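# Set both cartons flat on the low platform

## Task

Get both cartons resting flat on the low platform, side by side rather than one on the other, with no part sticking out past its edges. They must stay put without the robot supporting them. At the end, release them and pull the tool away.

## Robot and tools

Robot: one arm with a suction cup as its only tool. The cup point is the middle of the cup's rim when nothing touches it, and the cup points along the cup point's own +z axis. About 4 cm behind the rim the tool gets bulkier, with its body and wrist camera extending up to about 9 cm sideways. Keep that in mind near walls, edges and the other carton.

Frame: reported positions use the scene frame. Its origin is on the table surface under the arm's base, +z is up, and +y is to the left when facing along +x. The base may sit tilted on the table. At long reach the printed cup point position can be a little wrong.

execute_actions(actions): actions is a list of actions. Each action is a table of 1 to 15 rows, and each row is one control step of 1/30 s. If there are fewer than 15 rows, the last row repeats to fill 15 steps. An empty list runs nothing and just returns state and images. Each row has 7 numbers, each between -1 and 1, in this order: dx, dy, dz, rx, ry, rz, suction. The first six are an offset, not a pose. They are measured in the cup point's own axes, from where the cup point was measured at the start of that action. For the first action in a call, that is the last pose reported in this scene. Rows do not add up: each row is again relative to the action's start. Scale: 1.0 is 0.6 m for dx, dy, dz and 180 degrees for the rotation. rx, ry, rz together form one rotation vector. So dz = 0.1 means 6 cm along the cup's facing direction.

Per-step clipping: every step, the commanded pose is cut to at most 70 mm and 16 degrees from the measured pose. After an action the arm only continues to the last clipped pose, so a large offset may need several actions. If position and orientation cannot both be reached, position wins.

Suction (7th number): any value above 0.01 turns it on, and 0.01 or less turns it off. It keeps its last setting until changed.

move(target, speed, blocking): target is one row of 7 numbers, the same as above. It is an offset in cup axes from the pose in the latest result that shows one, plus the suction value, which is applied at the start. The cup point follows a straight path. speed is the path's top speed in m/s, from 0.002 to 0.5, default 0.25; rotation is limited to twice that number in rad/s. The path takes 0.5 to 10 s. A longer path stops early at 10 s. Rotation takes the shorter way round. The path ignores obstacles. The arm lags, can drift off the path and can overshoot the speed, especially when nearly stretched out. Faster contact hits harder, and aiming further past a contact presses harder. With blocking=false the result comes after 0.5 s while the arm keeps going. Until some result shows the move has ended, actions and new moves are refused, so use wait or stop. The result adds a move: line. Its ending can be done (at rest near the target), off_target, moving, held (last step blocked by a check) or fault. Its limits can include paced (the sent pose was clipped) or held (some steps were blocked; after that the arm may jump faster than speed). It also gives the distance left to the target.

wait(seconds): 0 to 10 s. The arm keeps its last command, and any running move continues; it returns early if that move finishes. stop(): brakes a running move to rest, needing more room when fast. Suction is unaffected. zoom_image(camera, region): camera is cam_head_left (504x504), cam_head_right (504x504) or cam_wrist (616x616). region is [x0, y0, x1, y1] in that camera's latest image, in pixels from the top-left, no larger than 504 by 504. finished_scene(scene): pass the current scene number (1 or 2). It ends the scene for good and reports success, so the cartons must already be settled and released.

Result lines: the state line has end_effector_position (m), end_effector_quat_wxyz, and linear (m/s) and angular (rad/s) velocities. Hand target is the pose the controller is now heading for. Action calls list step positions, with HELD on steps that were partly held back. A pose unreachable line means the clearance check changed or blocked the command; a mounting block or post counts as part of the arm. suction_measured is the vacuum level: near 0 without a seal, 0.83 or more on an airtight surface, and lower the more it leaks. part_present becomes 1 at 0.50 and returns to 0 below 0.45.

Grasping: turn suction on and press the 36 mm rim flat onto a smooth, flat part of a carton so it seals all round. Avoid holes, seams and outer edges. Under vacuum the cup shortens, so a held carton is up to about 12 mm nearer the tool than the cup point suggests. Vacuum alone can lift a resting carton. To release, set the carton down on its support first, then turn suction off, then retreat more than 15 mm, because the cup may still touch until then. If the cup seals onto the table it pins the tool; turn suction off.

Limits and hazards: joint ranges in rad are waist -6.283 to 6.283, shoulder -2.059 to 2.094, upper arm roll -6.283 to 6.283, elbow -0.192 to 3.927, forearm roll -6.283 to 6.283, wrist pitch -1.693 to 3.142, wrist roll -6.283 to 6.283. Load limits in N m are waist 45.5, shoulder 45.5, upper arm roll 27.3, elbow 27.3, forearm roll 27.3, wrist pitch 18.2, wrist roll 18.2. Reaching one causes a torque fault: the arm backs off, freezes 10 s and drops the rest of the call. Joints move at most 3.14 rad/s and need 0.16 s to get up to that speed. Holding loads heats motors, even while the arm is idle. A MOTOR HOT line appears from 65 °C, and at 80 °C an OVER-TEMPERATURE FAULT brakes the arm until it cools. Loose objects may occasionally be nudged by something else. Never drop, slam, shove hard or knock anything off the table; that fails the job. Smooth, gentle motion is preferred.

Each tool is called after ">>>" as name(argument=value, ...) on one line, values as JSON.

## Session

>>> execute_actions(actions=[])

Scene clock: 0.00 s.
end_effector_position=(+0.3993, +0.0200, +0.2753) suction_measured=0.00 part_present=0 end_effector_quat_wxyz=(-0.002, -0.025, +1.000, -0.001) end_effector_velocity=(-0.000, +0.001, -0.000) end_effector_angular_velocity=(+0.001, -0.000, +0.002)
Joint positions: [ 0.003 -0.248  0.003  0.922 -0.001  1.173  2.356]
Joint velocities: [ 0.001 -0.     0.001 -0.002  0.001 -0.002 -0.001]
Hand target: +0.399, +0.020, +0.275; -0.002, -0.025, +1.000, -0.001

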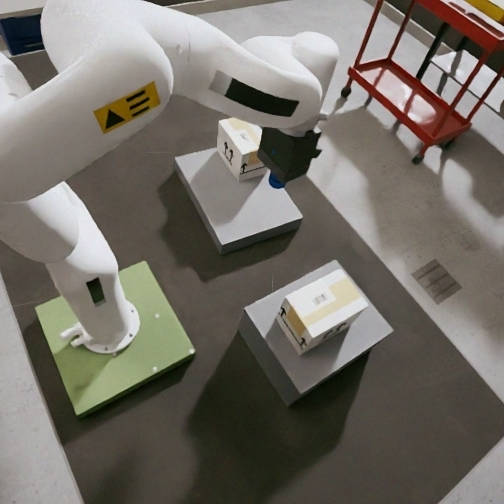

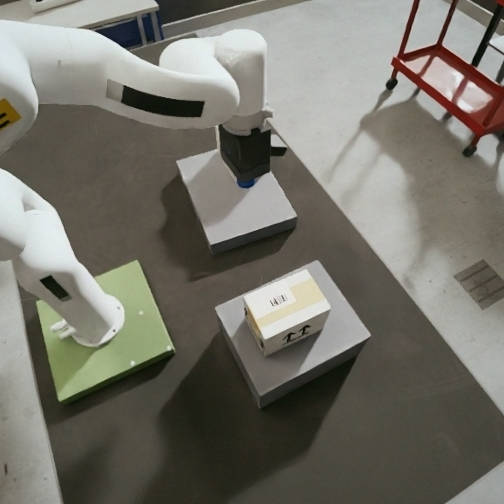

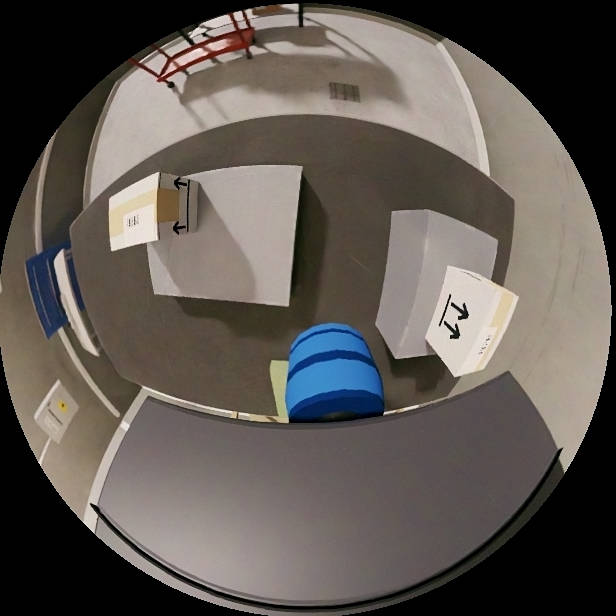

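>>> move(target=[-0.1,0.35,-0.15,0,0,0,0])

Scene clock: 2.87 s.
end_effector_position=(+0.4489, +0.2322, +0.3648) suction_measured=0.00 part_present=0 end_effector_quat_wxyz=(-0.001, -0.025, +1.000, -0.001) end_effector_velocity=(+0.000, +0.002, +0.000) end_effector_angular_velocity=(-0.003, +0.003, +0.002)
Joint positions: [ 0.198  0.1    0.252  1.554 -0.026  1.459  2.802]
Joint velocities: [ 0.003  0.008  0.003  0.012 -0.003  0.008  0.004]
Hand target: +0.449, +0.233, +0.365; -0.002, -0.025, +1.000, -0.001
Off the commanded pose: 0.001 m, 0 deg.
move: done

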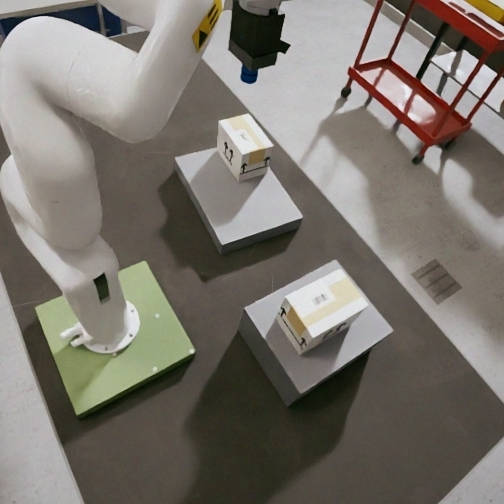

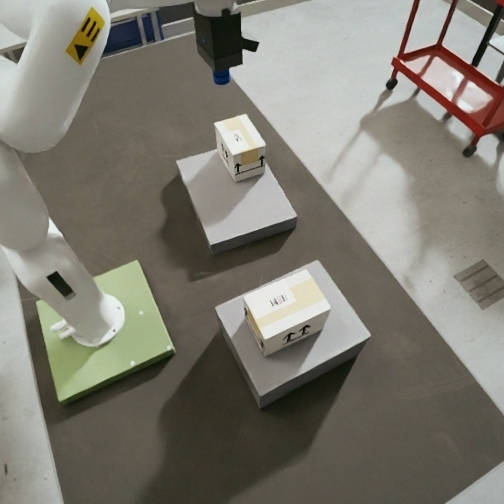

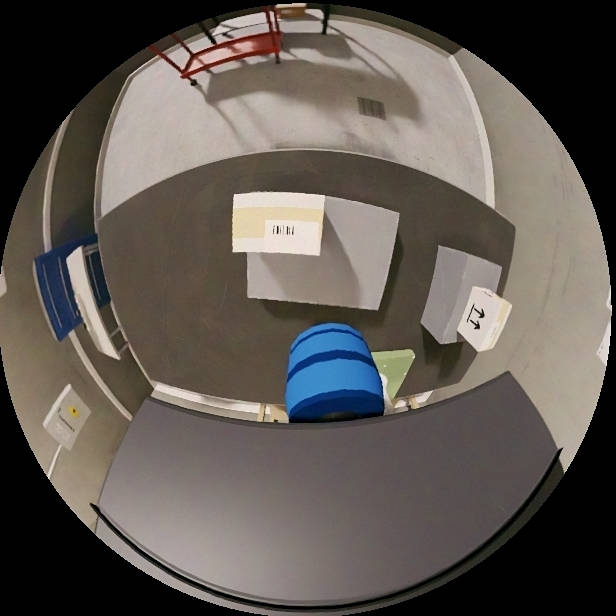

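>>> move(target=[-0.13,0.3,0.15,0,0,0,0])

>>> zoom_image(camera="cam_wrist", region=[200,120,500,420])

Scene clock: 7.20 s.
end_effector_position=(+0.5180, +0.4149, +0.2747) suction_measured=0.00 part_present=0 end_effector_quat_wxyz=(-0.000, -0.024, +1.000, -0.000) end_effector_velocity=(+0.002, +0.001, -0.000) end_effector_angular_velocity=(-0.014, +0.015, -0.001)
Joint positions: [ 0.486  0.785  0.306  2.292 -0.214  1.531  3.067]
Joint velocities: [ 0.023  0.06  -0.01   0.109 -0.007  0.067 -0.006]
Hand target: +0.518, +0.415, +0.274; -0.001, -0.024, +1.000, -0.001
Off the commanded pose: 0.001 m, 0 deg.
move: done

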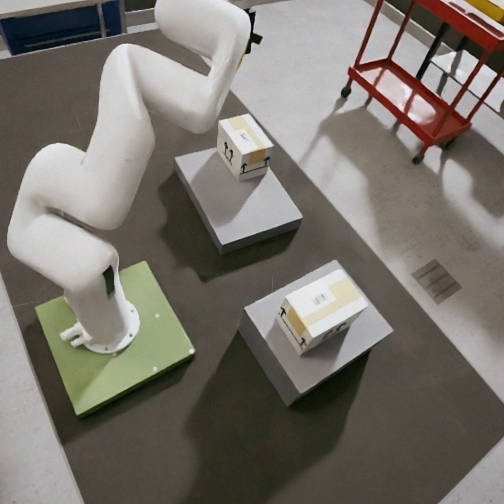

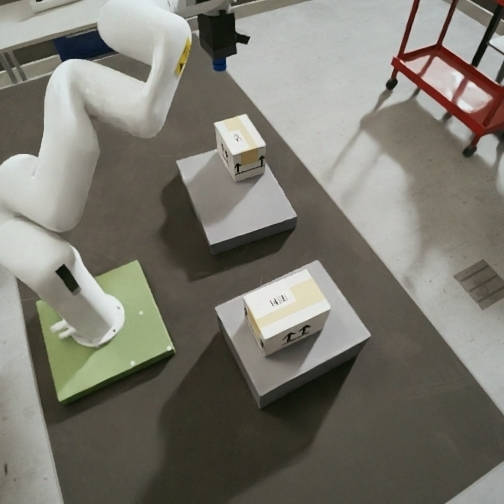

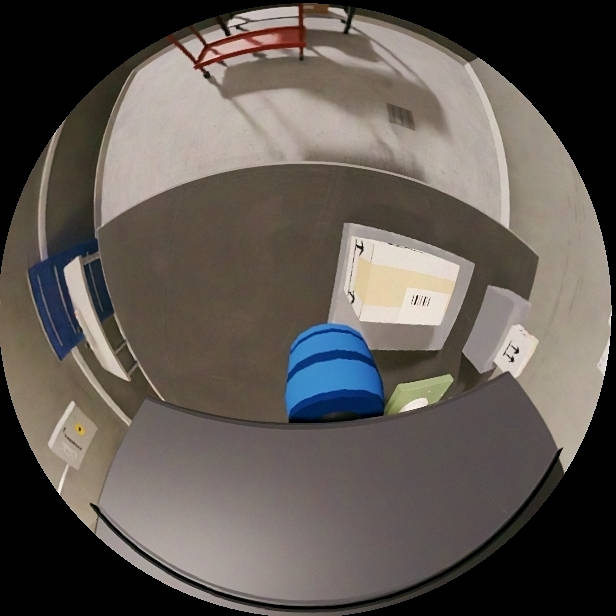

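Region (200, 120, 500, 420) of cam_wrist's 616x616 image, scaled by 1.680, with more detail than that image has.

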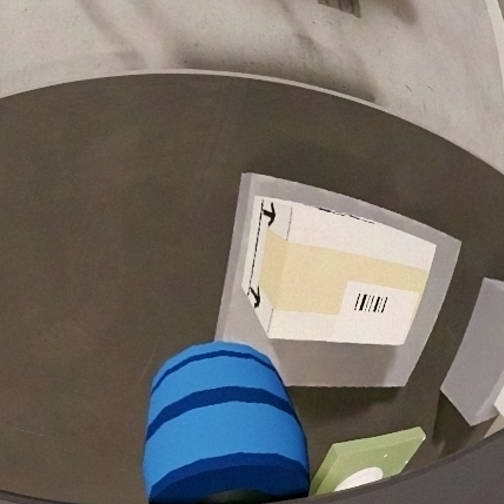

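>>> move(target=[0.32,-1,-0.2,0,0,0,0], speed=0.35)

Scene clock: 11.73 s.
end_effector_position=(+0.3551, -0.1927, +0.3940) suction_measured=0.00 part_present=0 end_effector_quat_wxyz=(-0.001, -0.025, +1.000, +0.000) end_effector_velocity=(-0.001, -0.003, +0.000) end_effector_angular_velocity=(+0.001, +0.002, -0.002)
Joint positions: [-0.243 -0.248 -0.255  1.27  -0.061  1.512  1.865]
Joint velocities: [-0.002  0.003 -0.004  0.004 -0.     0.003 -0.004]
Hand target: +0.355, -0.193, +0.394; -0.001, -0.025, +1.000, +0.000
Off the commanded pose: 0.001 m, 0 deg.
move: done; limits=paced

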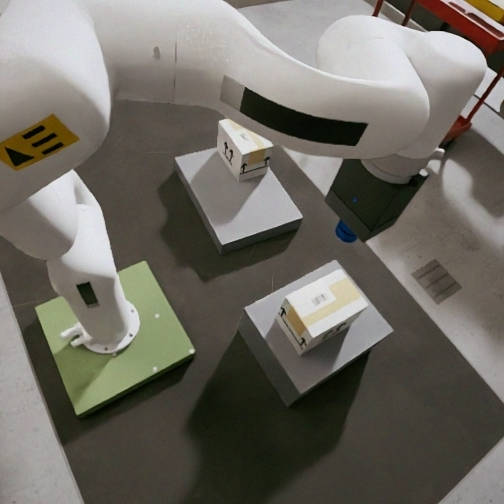

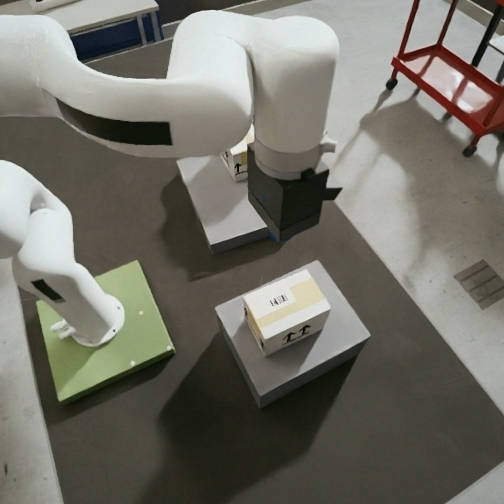

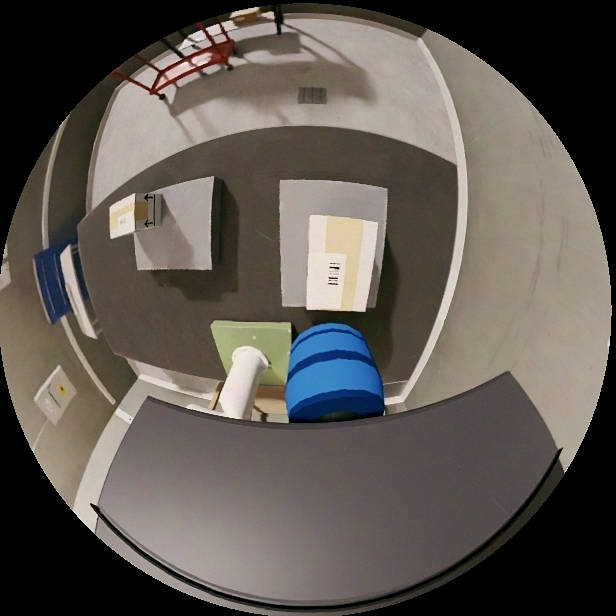

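>>> move(target=[-0.03,-0.03,0.2,0,0,0,0], speed=0.15)

Scene clock: 14.27 s.
end_effector_position=(+0.3743, -0.2097, +0.2744) suction_measured=0.00 part_present=0 end_effector_quat_wxyz=(-0.001, -0.025, +1.000, +0.000) end_effector_velocity=(-0.001, +0.000, -0.003) end_effector_angular_velocity=(+0.003, +0.002, -0.002)
Joint positions: [-0.253 -0.157 -0.286  1.014 -0.047  1.167  1.833]
Joint velocities: [ 0.001  0.003 -0.002 -0.005  0.002 -0.004 -0.   ]
Hand target: +0.374, -0.210, +0.274; -0.001, -0.025, +1.000, +0.000
Off the commanded pose: 0.001 m, 0 deg.
move: done

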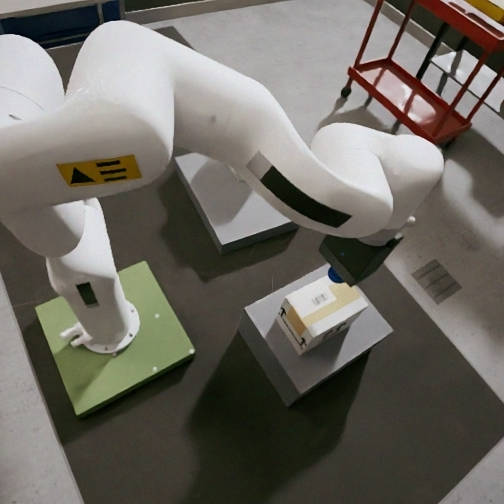

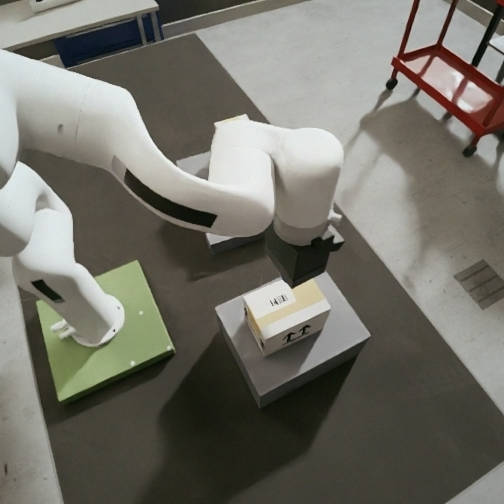

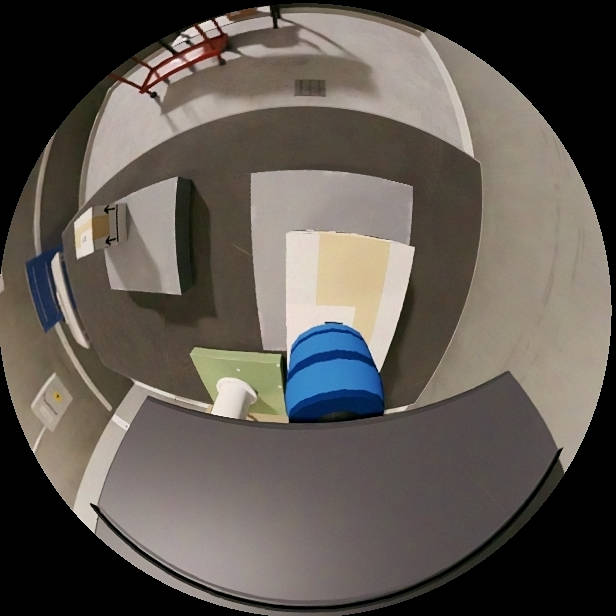

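>>> move(target=[0,-0.015,0.075,0,0,0,1], speed=0.05)

Scene clock: 16.87 s.
end_effector_position=(+0.3749, -0.2186, +0.2297) suction_measured=0.00 part_present=0 end_effector_quat_wxyz=(-0.000, -0.025, +1.000, +0.000) end_effector_velocity=(+0.001, -0.000, -0.002) end_effector_angular_velocity=(-0.000, -0.002, +0.001)
Joint positions: [-0.262 -0.101 -0.304  0.939 -0.034  1.037  1.804]
Joint velocities: [-0.001  0.003  0.    -0.003  0.002 -0.008 -0.003]
Hand target: +0.375, -0.219, +0.229; -0.000, -0.025, +1.000, +0.000
Off the commanded pose: 0.000 m, 0 deg.
move: done

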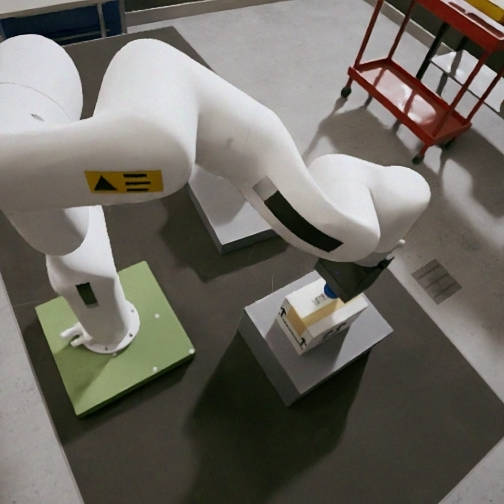

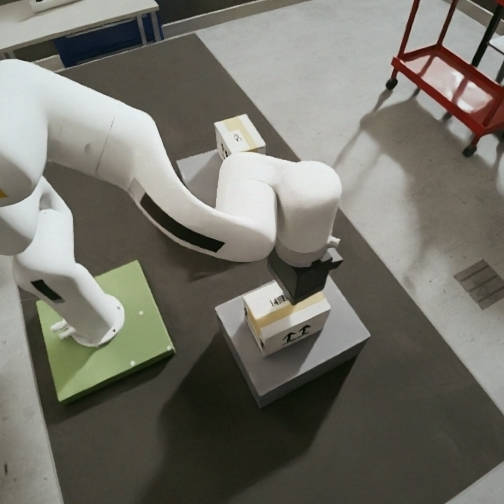

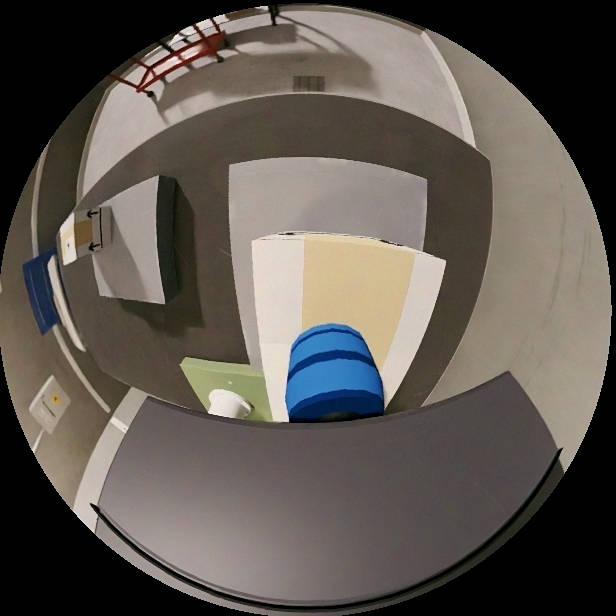

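>>> move(target=[0.01,-0.008,0.035,0,0,0,1], speed=0.02)

Scene clock: 20.10 s.
end_effector_position=(+0.3695, -0.2236, +0.2092) suction_measured=1.00 part_present=1 end_effector_quat_wxyz=(-0.000, -0.025, +1.000, +0.000) end_effector_velocity=(+0.000, -0.001, -0.001) end_effector_angular_velocity=(-0.000, -0.005, -0.002)
Joint positions: [-0.269 -0.083 -0.315  0.895 -0.03   0.975  1.784]
Joint velocities: [-0.001  0.001 -0.002 -0.003  0.003 -0.009 -0.002]
Hand target: +0.369, -0.224, +0.209; -0.000, -0.025, +1.000, +0.000
Off the commanded pose: 0.001 m, 0 deg.
move: done

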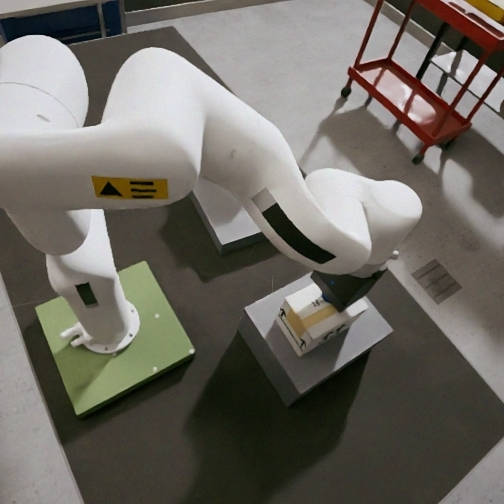

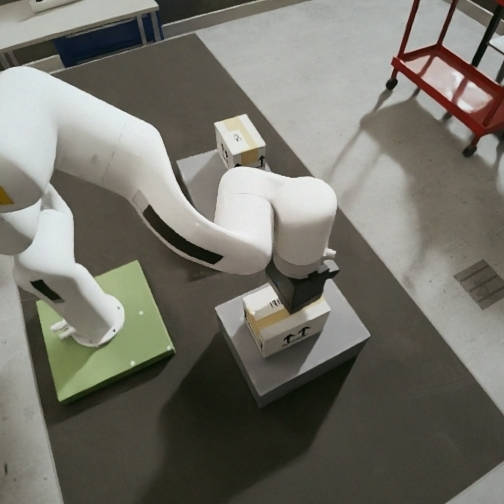

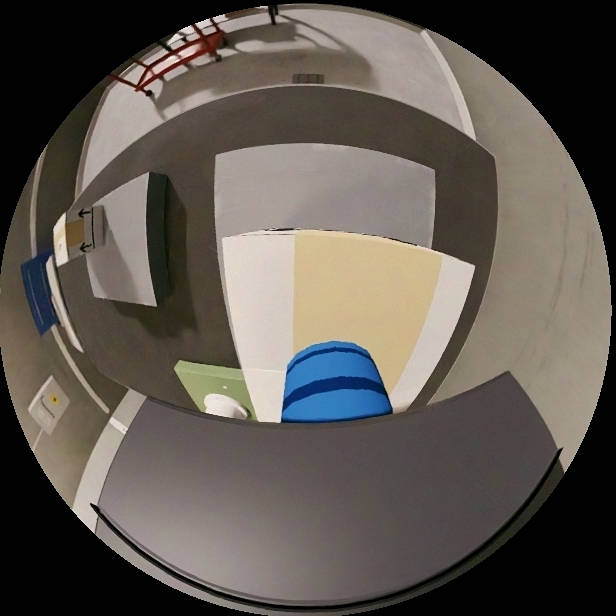

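>>> move(target=[0,0,-0.06,0,0,0,1], speed=0.08)

>>> move(target=[-0.164,0.605,0,0,0,0,1], speed=0.2)

>>> move(target=[0,0,0.13,0,0,0,1], speed=0.08)

Scene clock: 23.47 s.
end_effector_position=(+0.3692, -0.2236, +0.2447) suction_measured=1.00 part_present=1 end_effector_quat_wxyz=(-0.000, -0.025, +1.000, +0.000) end_effector_velocity=(+0.000, -0.000, +0.003) end_effector_angular_velocity=(-0.001, -0.000, +0.002)
Joint positions: [-0.268 -0.125 -0.31   0.96  -0.042  1.08   1.794]
Joint velocities: [ 0.    -0.003  0.001  0.007 -0.002  0.009  0.   ]
Hand target: +0.369, -0.224, +0.245; -0.000, -0.025, +1.000, +0.000
Off the commanded pose: 0.001 m, 0 deg.
move: done

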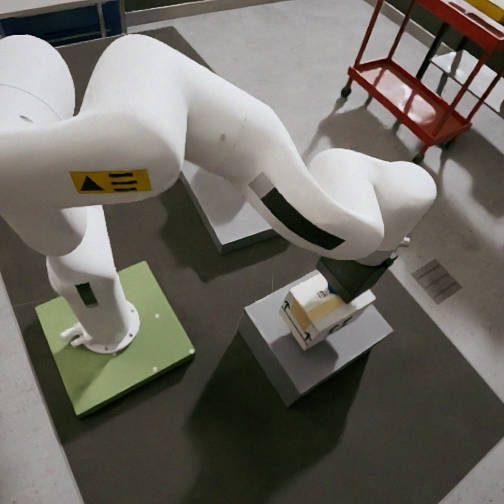

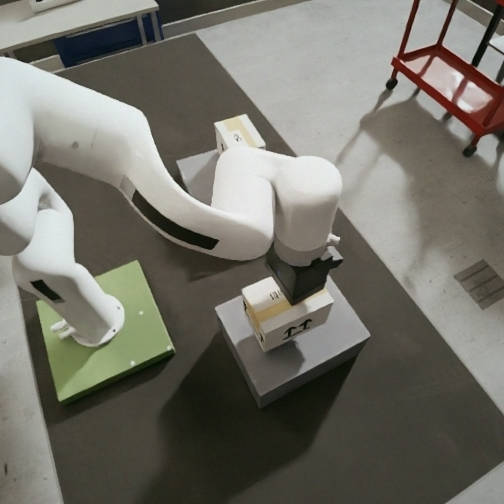

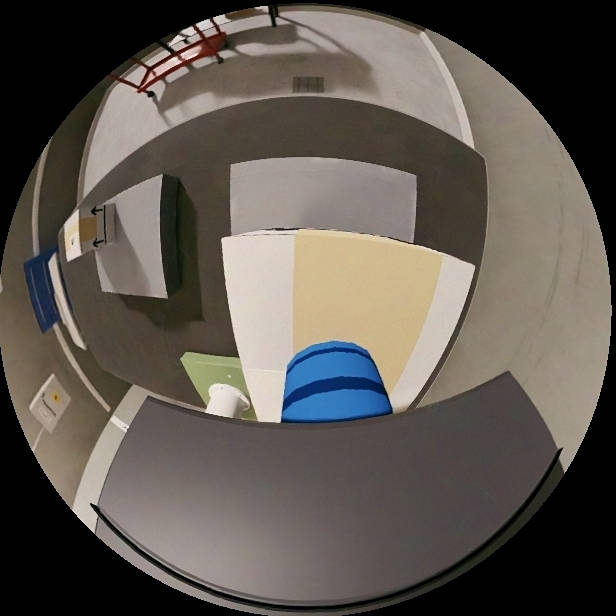

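Scene clock: 25.93 s.
end_effector_position=(+0.4494, +0.1433, +0.2451) suction_measured=1.00 part_present=1 end_effector_quat_wxyz=(+0.000, -0.025, +1.000, -0.001) end_effector_velocity=(+0.000, +0.002, -0.000) end_effector_angular_velocity=(-0.002, +0.001, +0.002)
Joint positions: [ 0.097  0.011  0.167  1.105 -0.002  1.094  2.616]
Joint velocities: [ 0.002  0.005  0.003  0.005 -0.003  0.002  0.004]
Hand target: +0.449, +0.144, +0.245; -0.000, -0.025, +1.000, -0.001
Off the commanded pose: 0.001 m, 0 deg.
move: done

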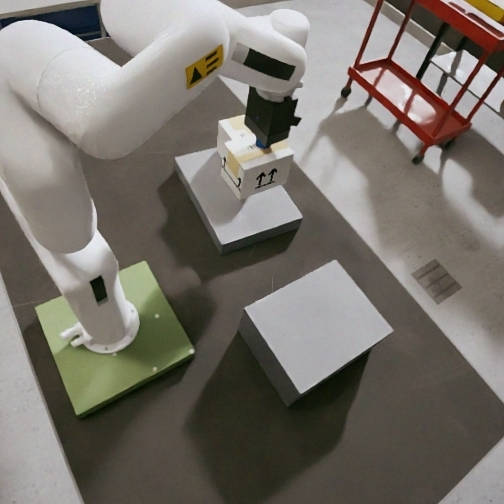

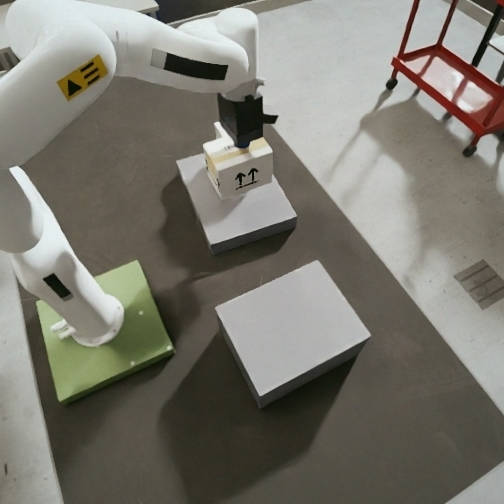

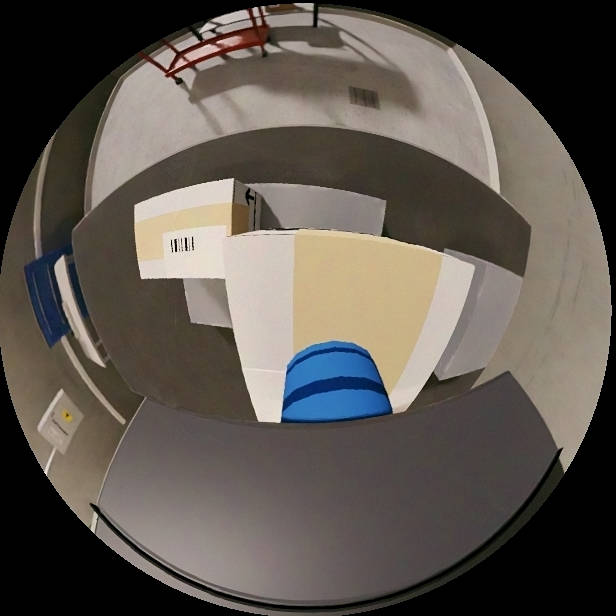

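Scene clock: 27.33 s.
end_effector_position=(+0.4498, +0.1435, +0.1676) suction_measured=1.00 part_present=1 end_effector_quat_wxyz=(+0.000, -0.025, +1.000, -0.000) end_effector_velocity=(-0.001, -0.000, -0.004) end_effector_angular_velocity=(+0.000, +0.003, -0.002)
Joint positions: [ 0.1    0.106  0.167  0.982 -0.023  0.877  2.631]
Joint velocities: [ 0.001  0.005 -0.002 -0.005  0.    -0.008  0.002]
Hand target: +0.450, +0.143, +0.167; +0.000, -0.025, +1.000, -0.000
Off the commanded pose: 0.001 m, 0 deg.
move: done

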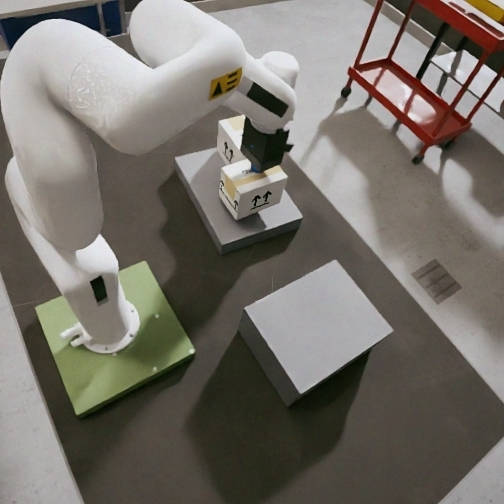

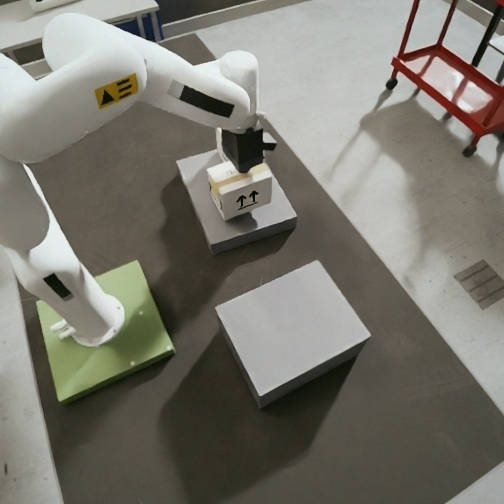

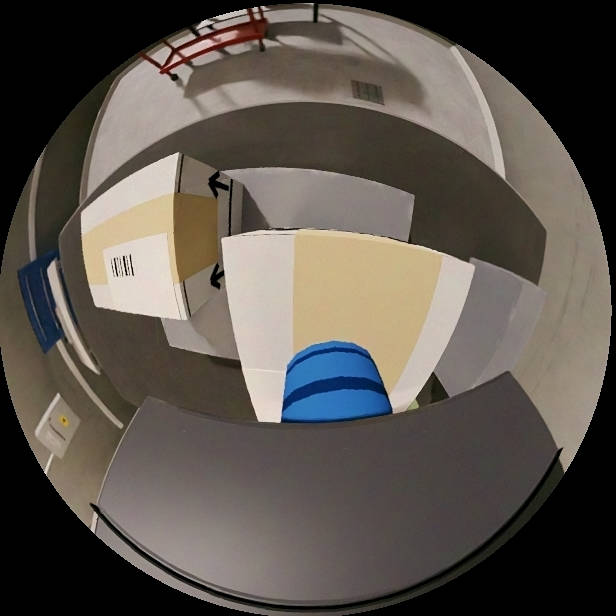

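>>> move(target=[0,0,0.06,0,0,0,1], speed=0.025)

>>> zoom_image(camera="cam_head_left", region=[170,110,320,260])

Scene clock: 30.63 s.
end_effector_position=(+0.4524, +0.1444, +0.1356) suction_measured=1.00 part_present=1 end_effector_quat_wxyz=(+0.004, -0.025, +1.000, +0.001) end_effector_velocity=(+0.001, -0.001, -0.003) end_effector_angular_velocity=(-0.000, -0.003, +0.000)
Joint positions: [ 0.103  0.164  0.165  0.949 -0.039  0.779  2.643]
Joint velocities: [-0.     0.005 -0.001 -0.003 -0.003 -0.011  0.   ]
Hand target: +0.450, +0.144, +0.132; +0.000, -0.025, +1.000, -0.000
Off the commanded pose: 0.005 m, 0 deg.
move: off_target

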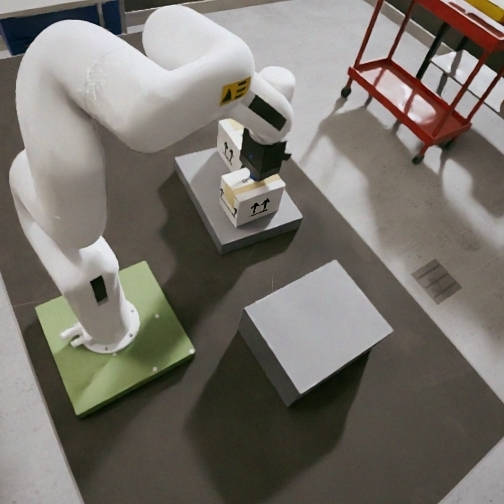

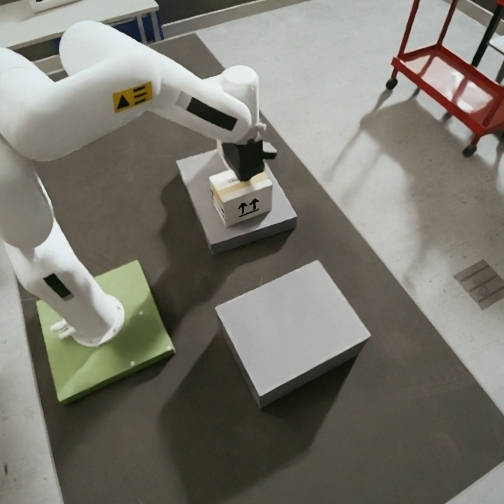

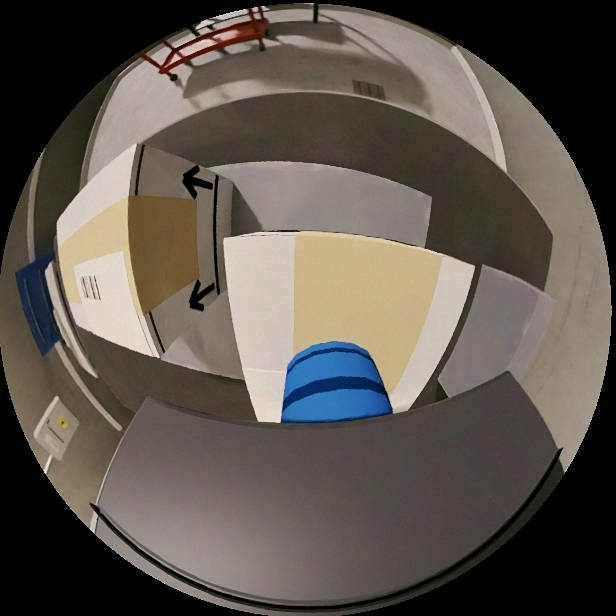

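Region (170, 110, 320, 260) of cam_head_left's 504x504 image, scaled by 3.360, with more detail than that image has.

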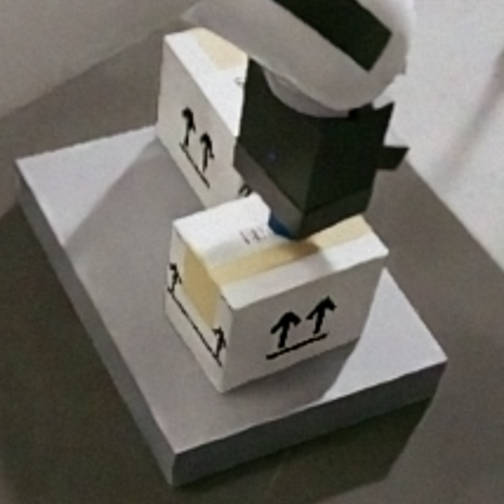

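Contact made.

>>> execute_actions(actions=[[[0,0,-0.005,0,0,0,0]]])

>>> move(target=[0,0,-0.25,0,0,0,0], speed=0.15)

Scene clock: 32.80 s.
end_effector_position=(+0.4512, +0.1439, +0.1368) suction_measured=0.00 part_present=0 end_effector_quat_wxyz=(+0.002, -0.025, +1.000, +0.000) end_effector_velocity=(+0.002, +0.002, +0.006) end_effector_angular_velocity=(+0.002, -0.009, +0.001)
Joint positions: [ 0.102  0.16   0.164  0.95  -0.037  0.787  2.641]
Joint velocities: [ 0.001 -0.009  0.002  0.006  0.001  0.006  0.001]
Hand target: +0.452, +0.144, +0.139; +0.004, -0.025, +1.000, +0.001
Off the commanded pose: 0.002 m, 0 deg.
Step readings (end_effector_position):
0: (+0.4518, +0.1441, +0.1346)
1: (+0.4518, +0.1441, +0.1347)
2: (+0.4518, +0.1441, +0.1352)
4: (+0.4518, +0.1441, +0.1355)
8: (+0.4515, +0.1440, +0.1358)
15: end_effector_position above

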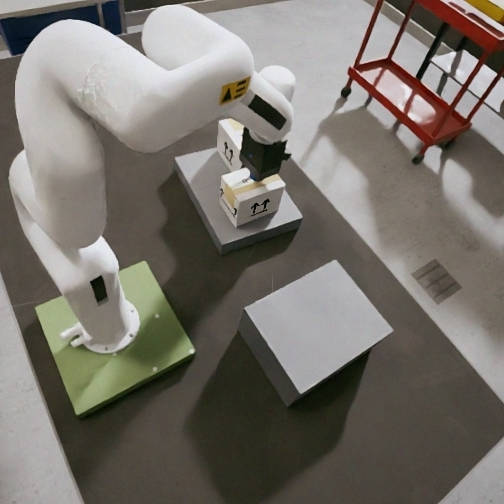

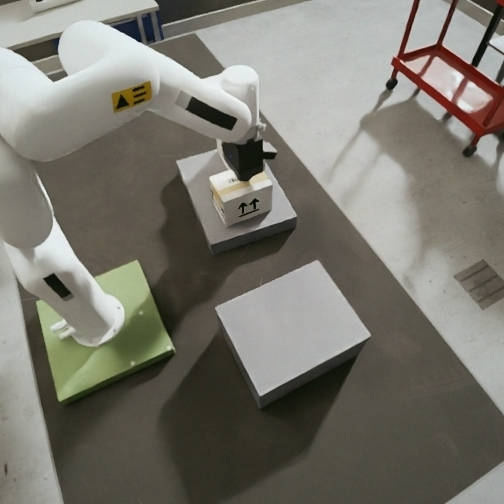

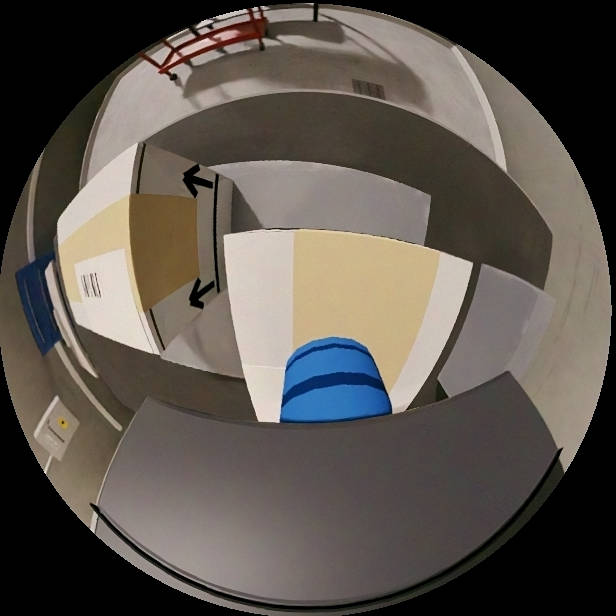

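Scene clock: 34.30 s.
end_effector_position=(+0.4499, +0.1434, +0.2863) suction_measured=0.00 part_present=0 end_effector_quat_wxyz=(+0.002, -0.025, +1.000, -0.000) end_effector_velocity=(+0.001, -0.000, +0.005) end_effector_angular_velocity=(+0.001, -0.005, -0.001)
Joint positions: [ 0.096 -0.019  0.166  1.19   0.003  1.204  2.612]
Joint velocities: [ 0.    -0.003 -0.001  0.011 -0.     0.009  0.001]
Hand target: +0.450, +0.143, +0.287; +0.002, -0.025, +1.000, -0.000
Off the commanded pose: 0.001 m, 0 deg.
move: done

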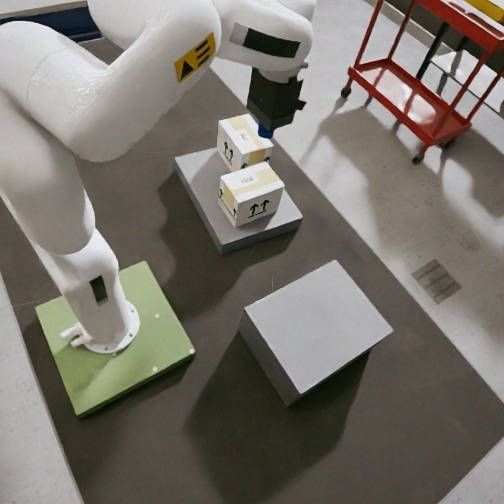

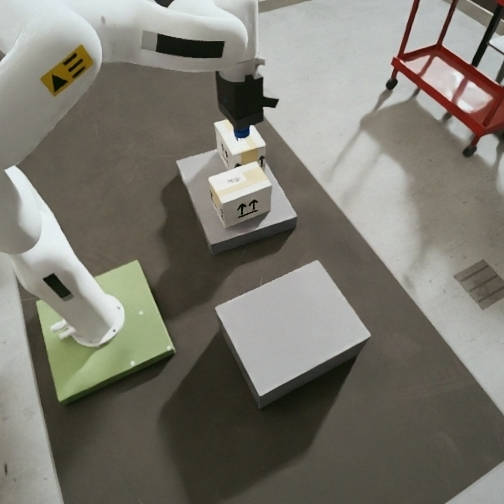

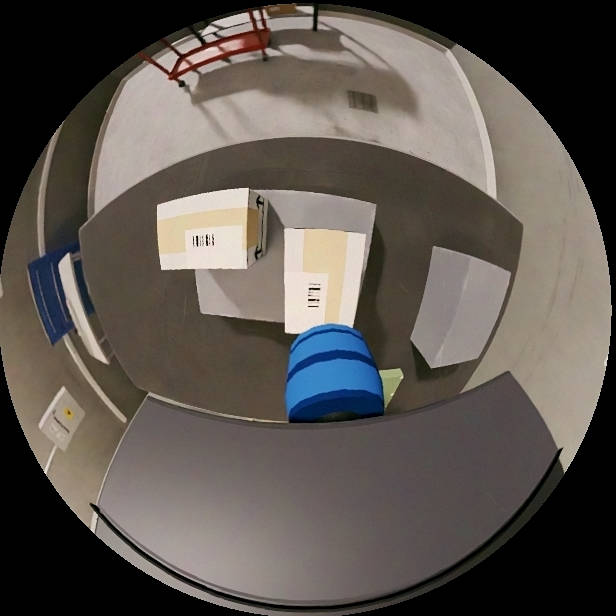

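>>> finished_scene(scene=1)

The scene is finished: the task was done.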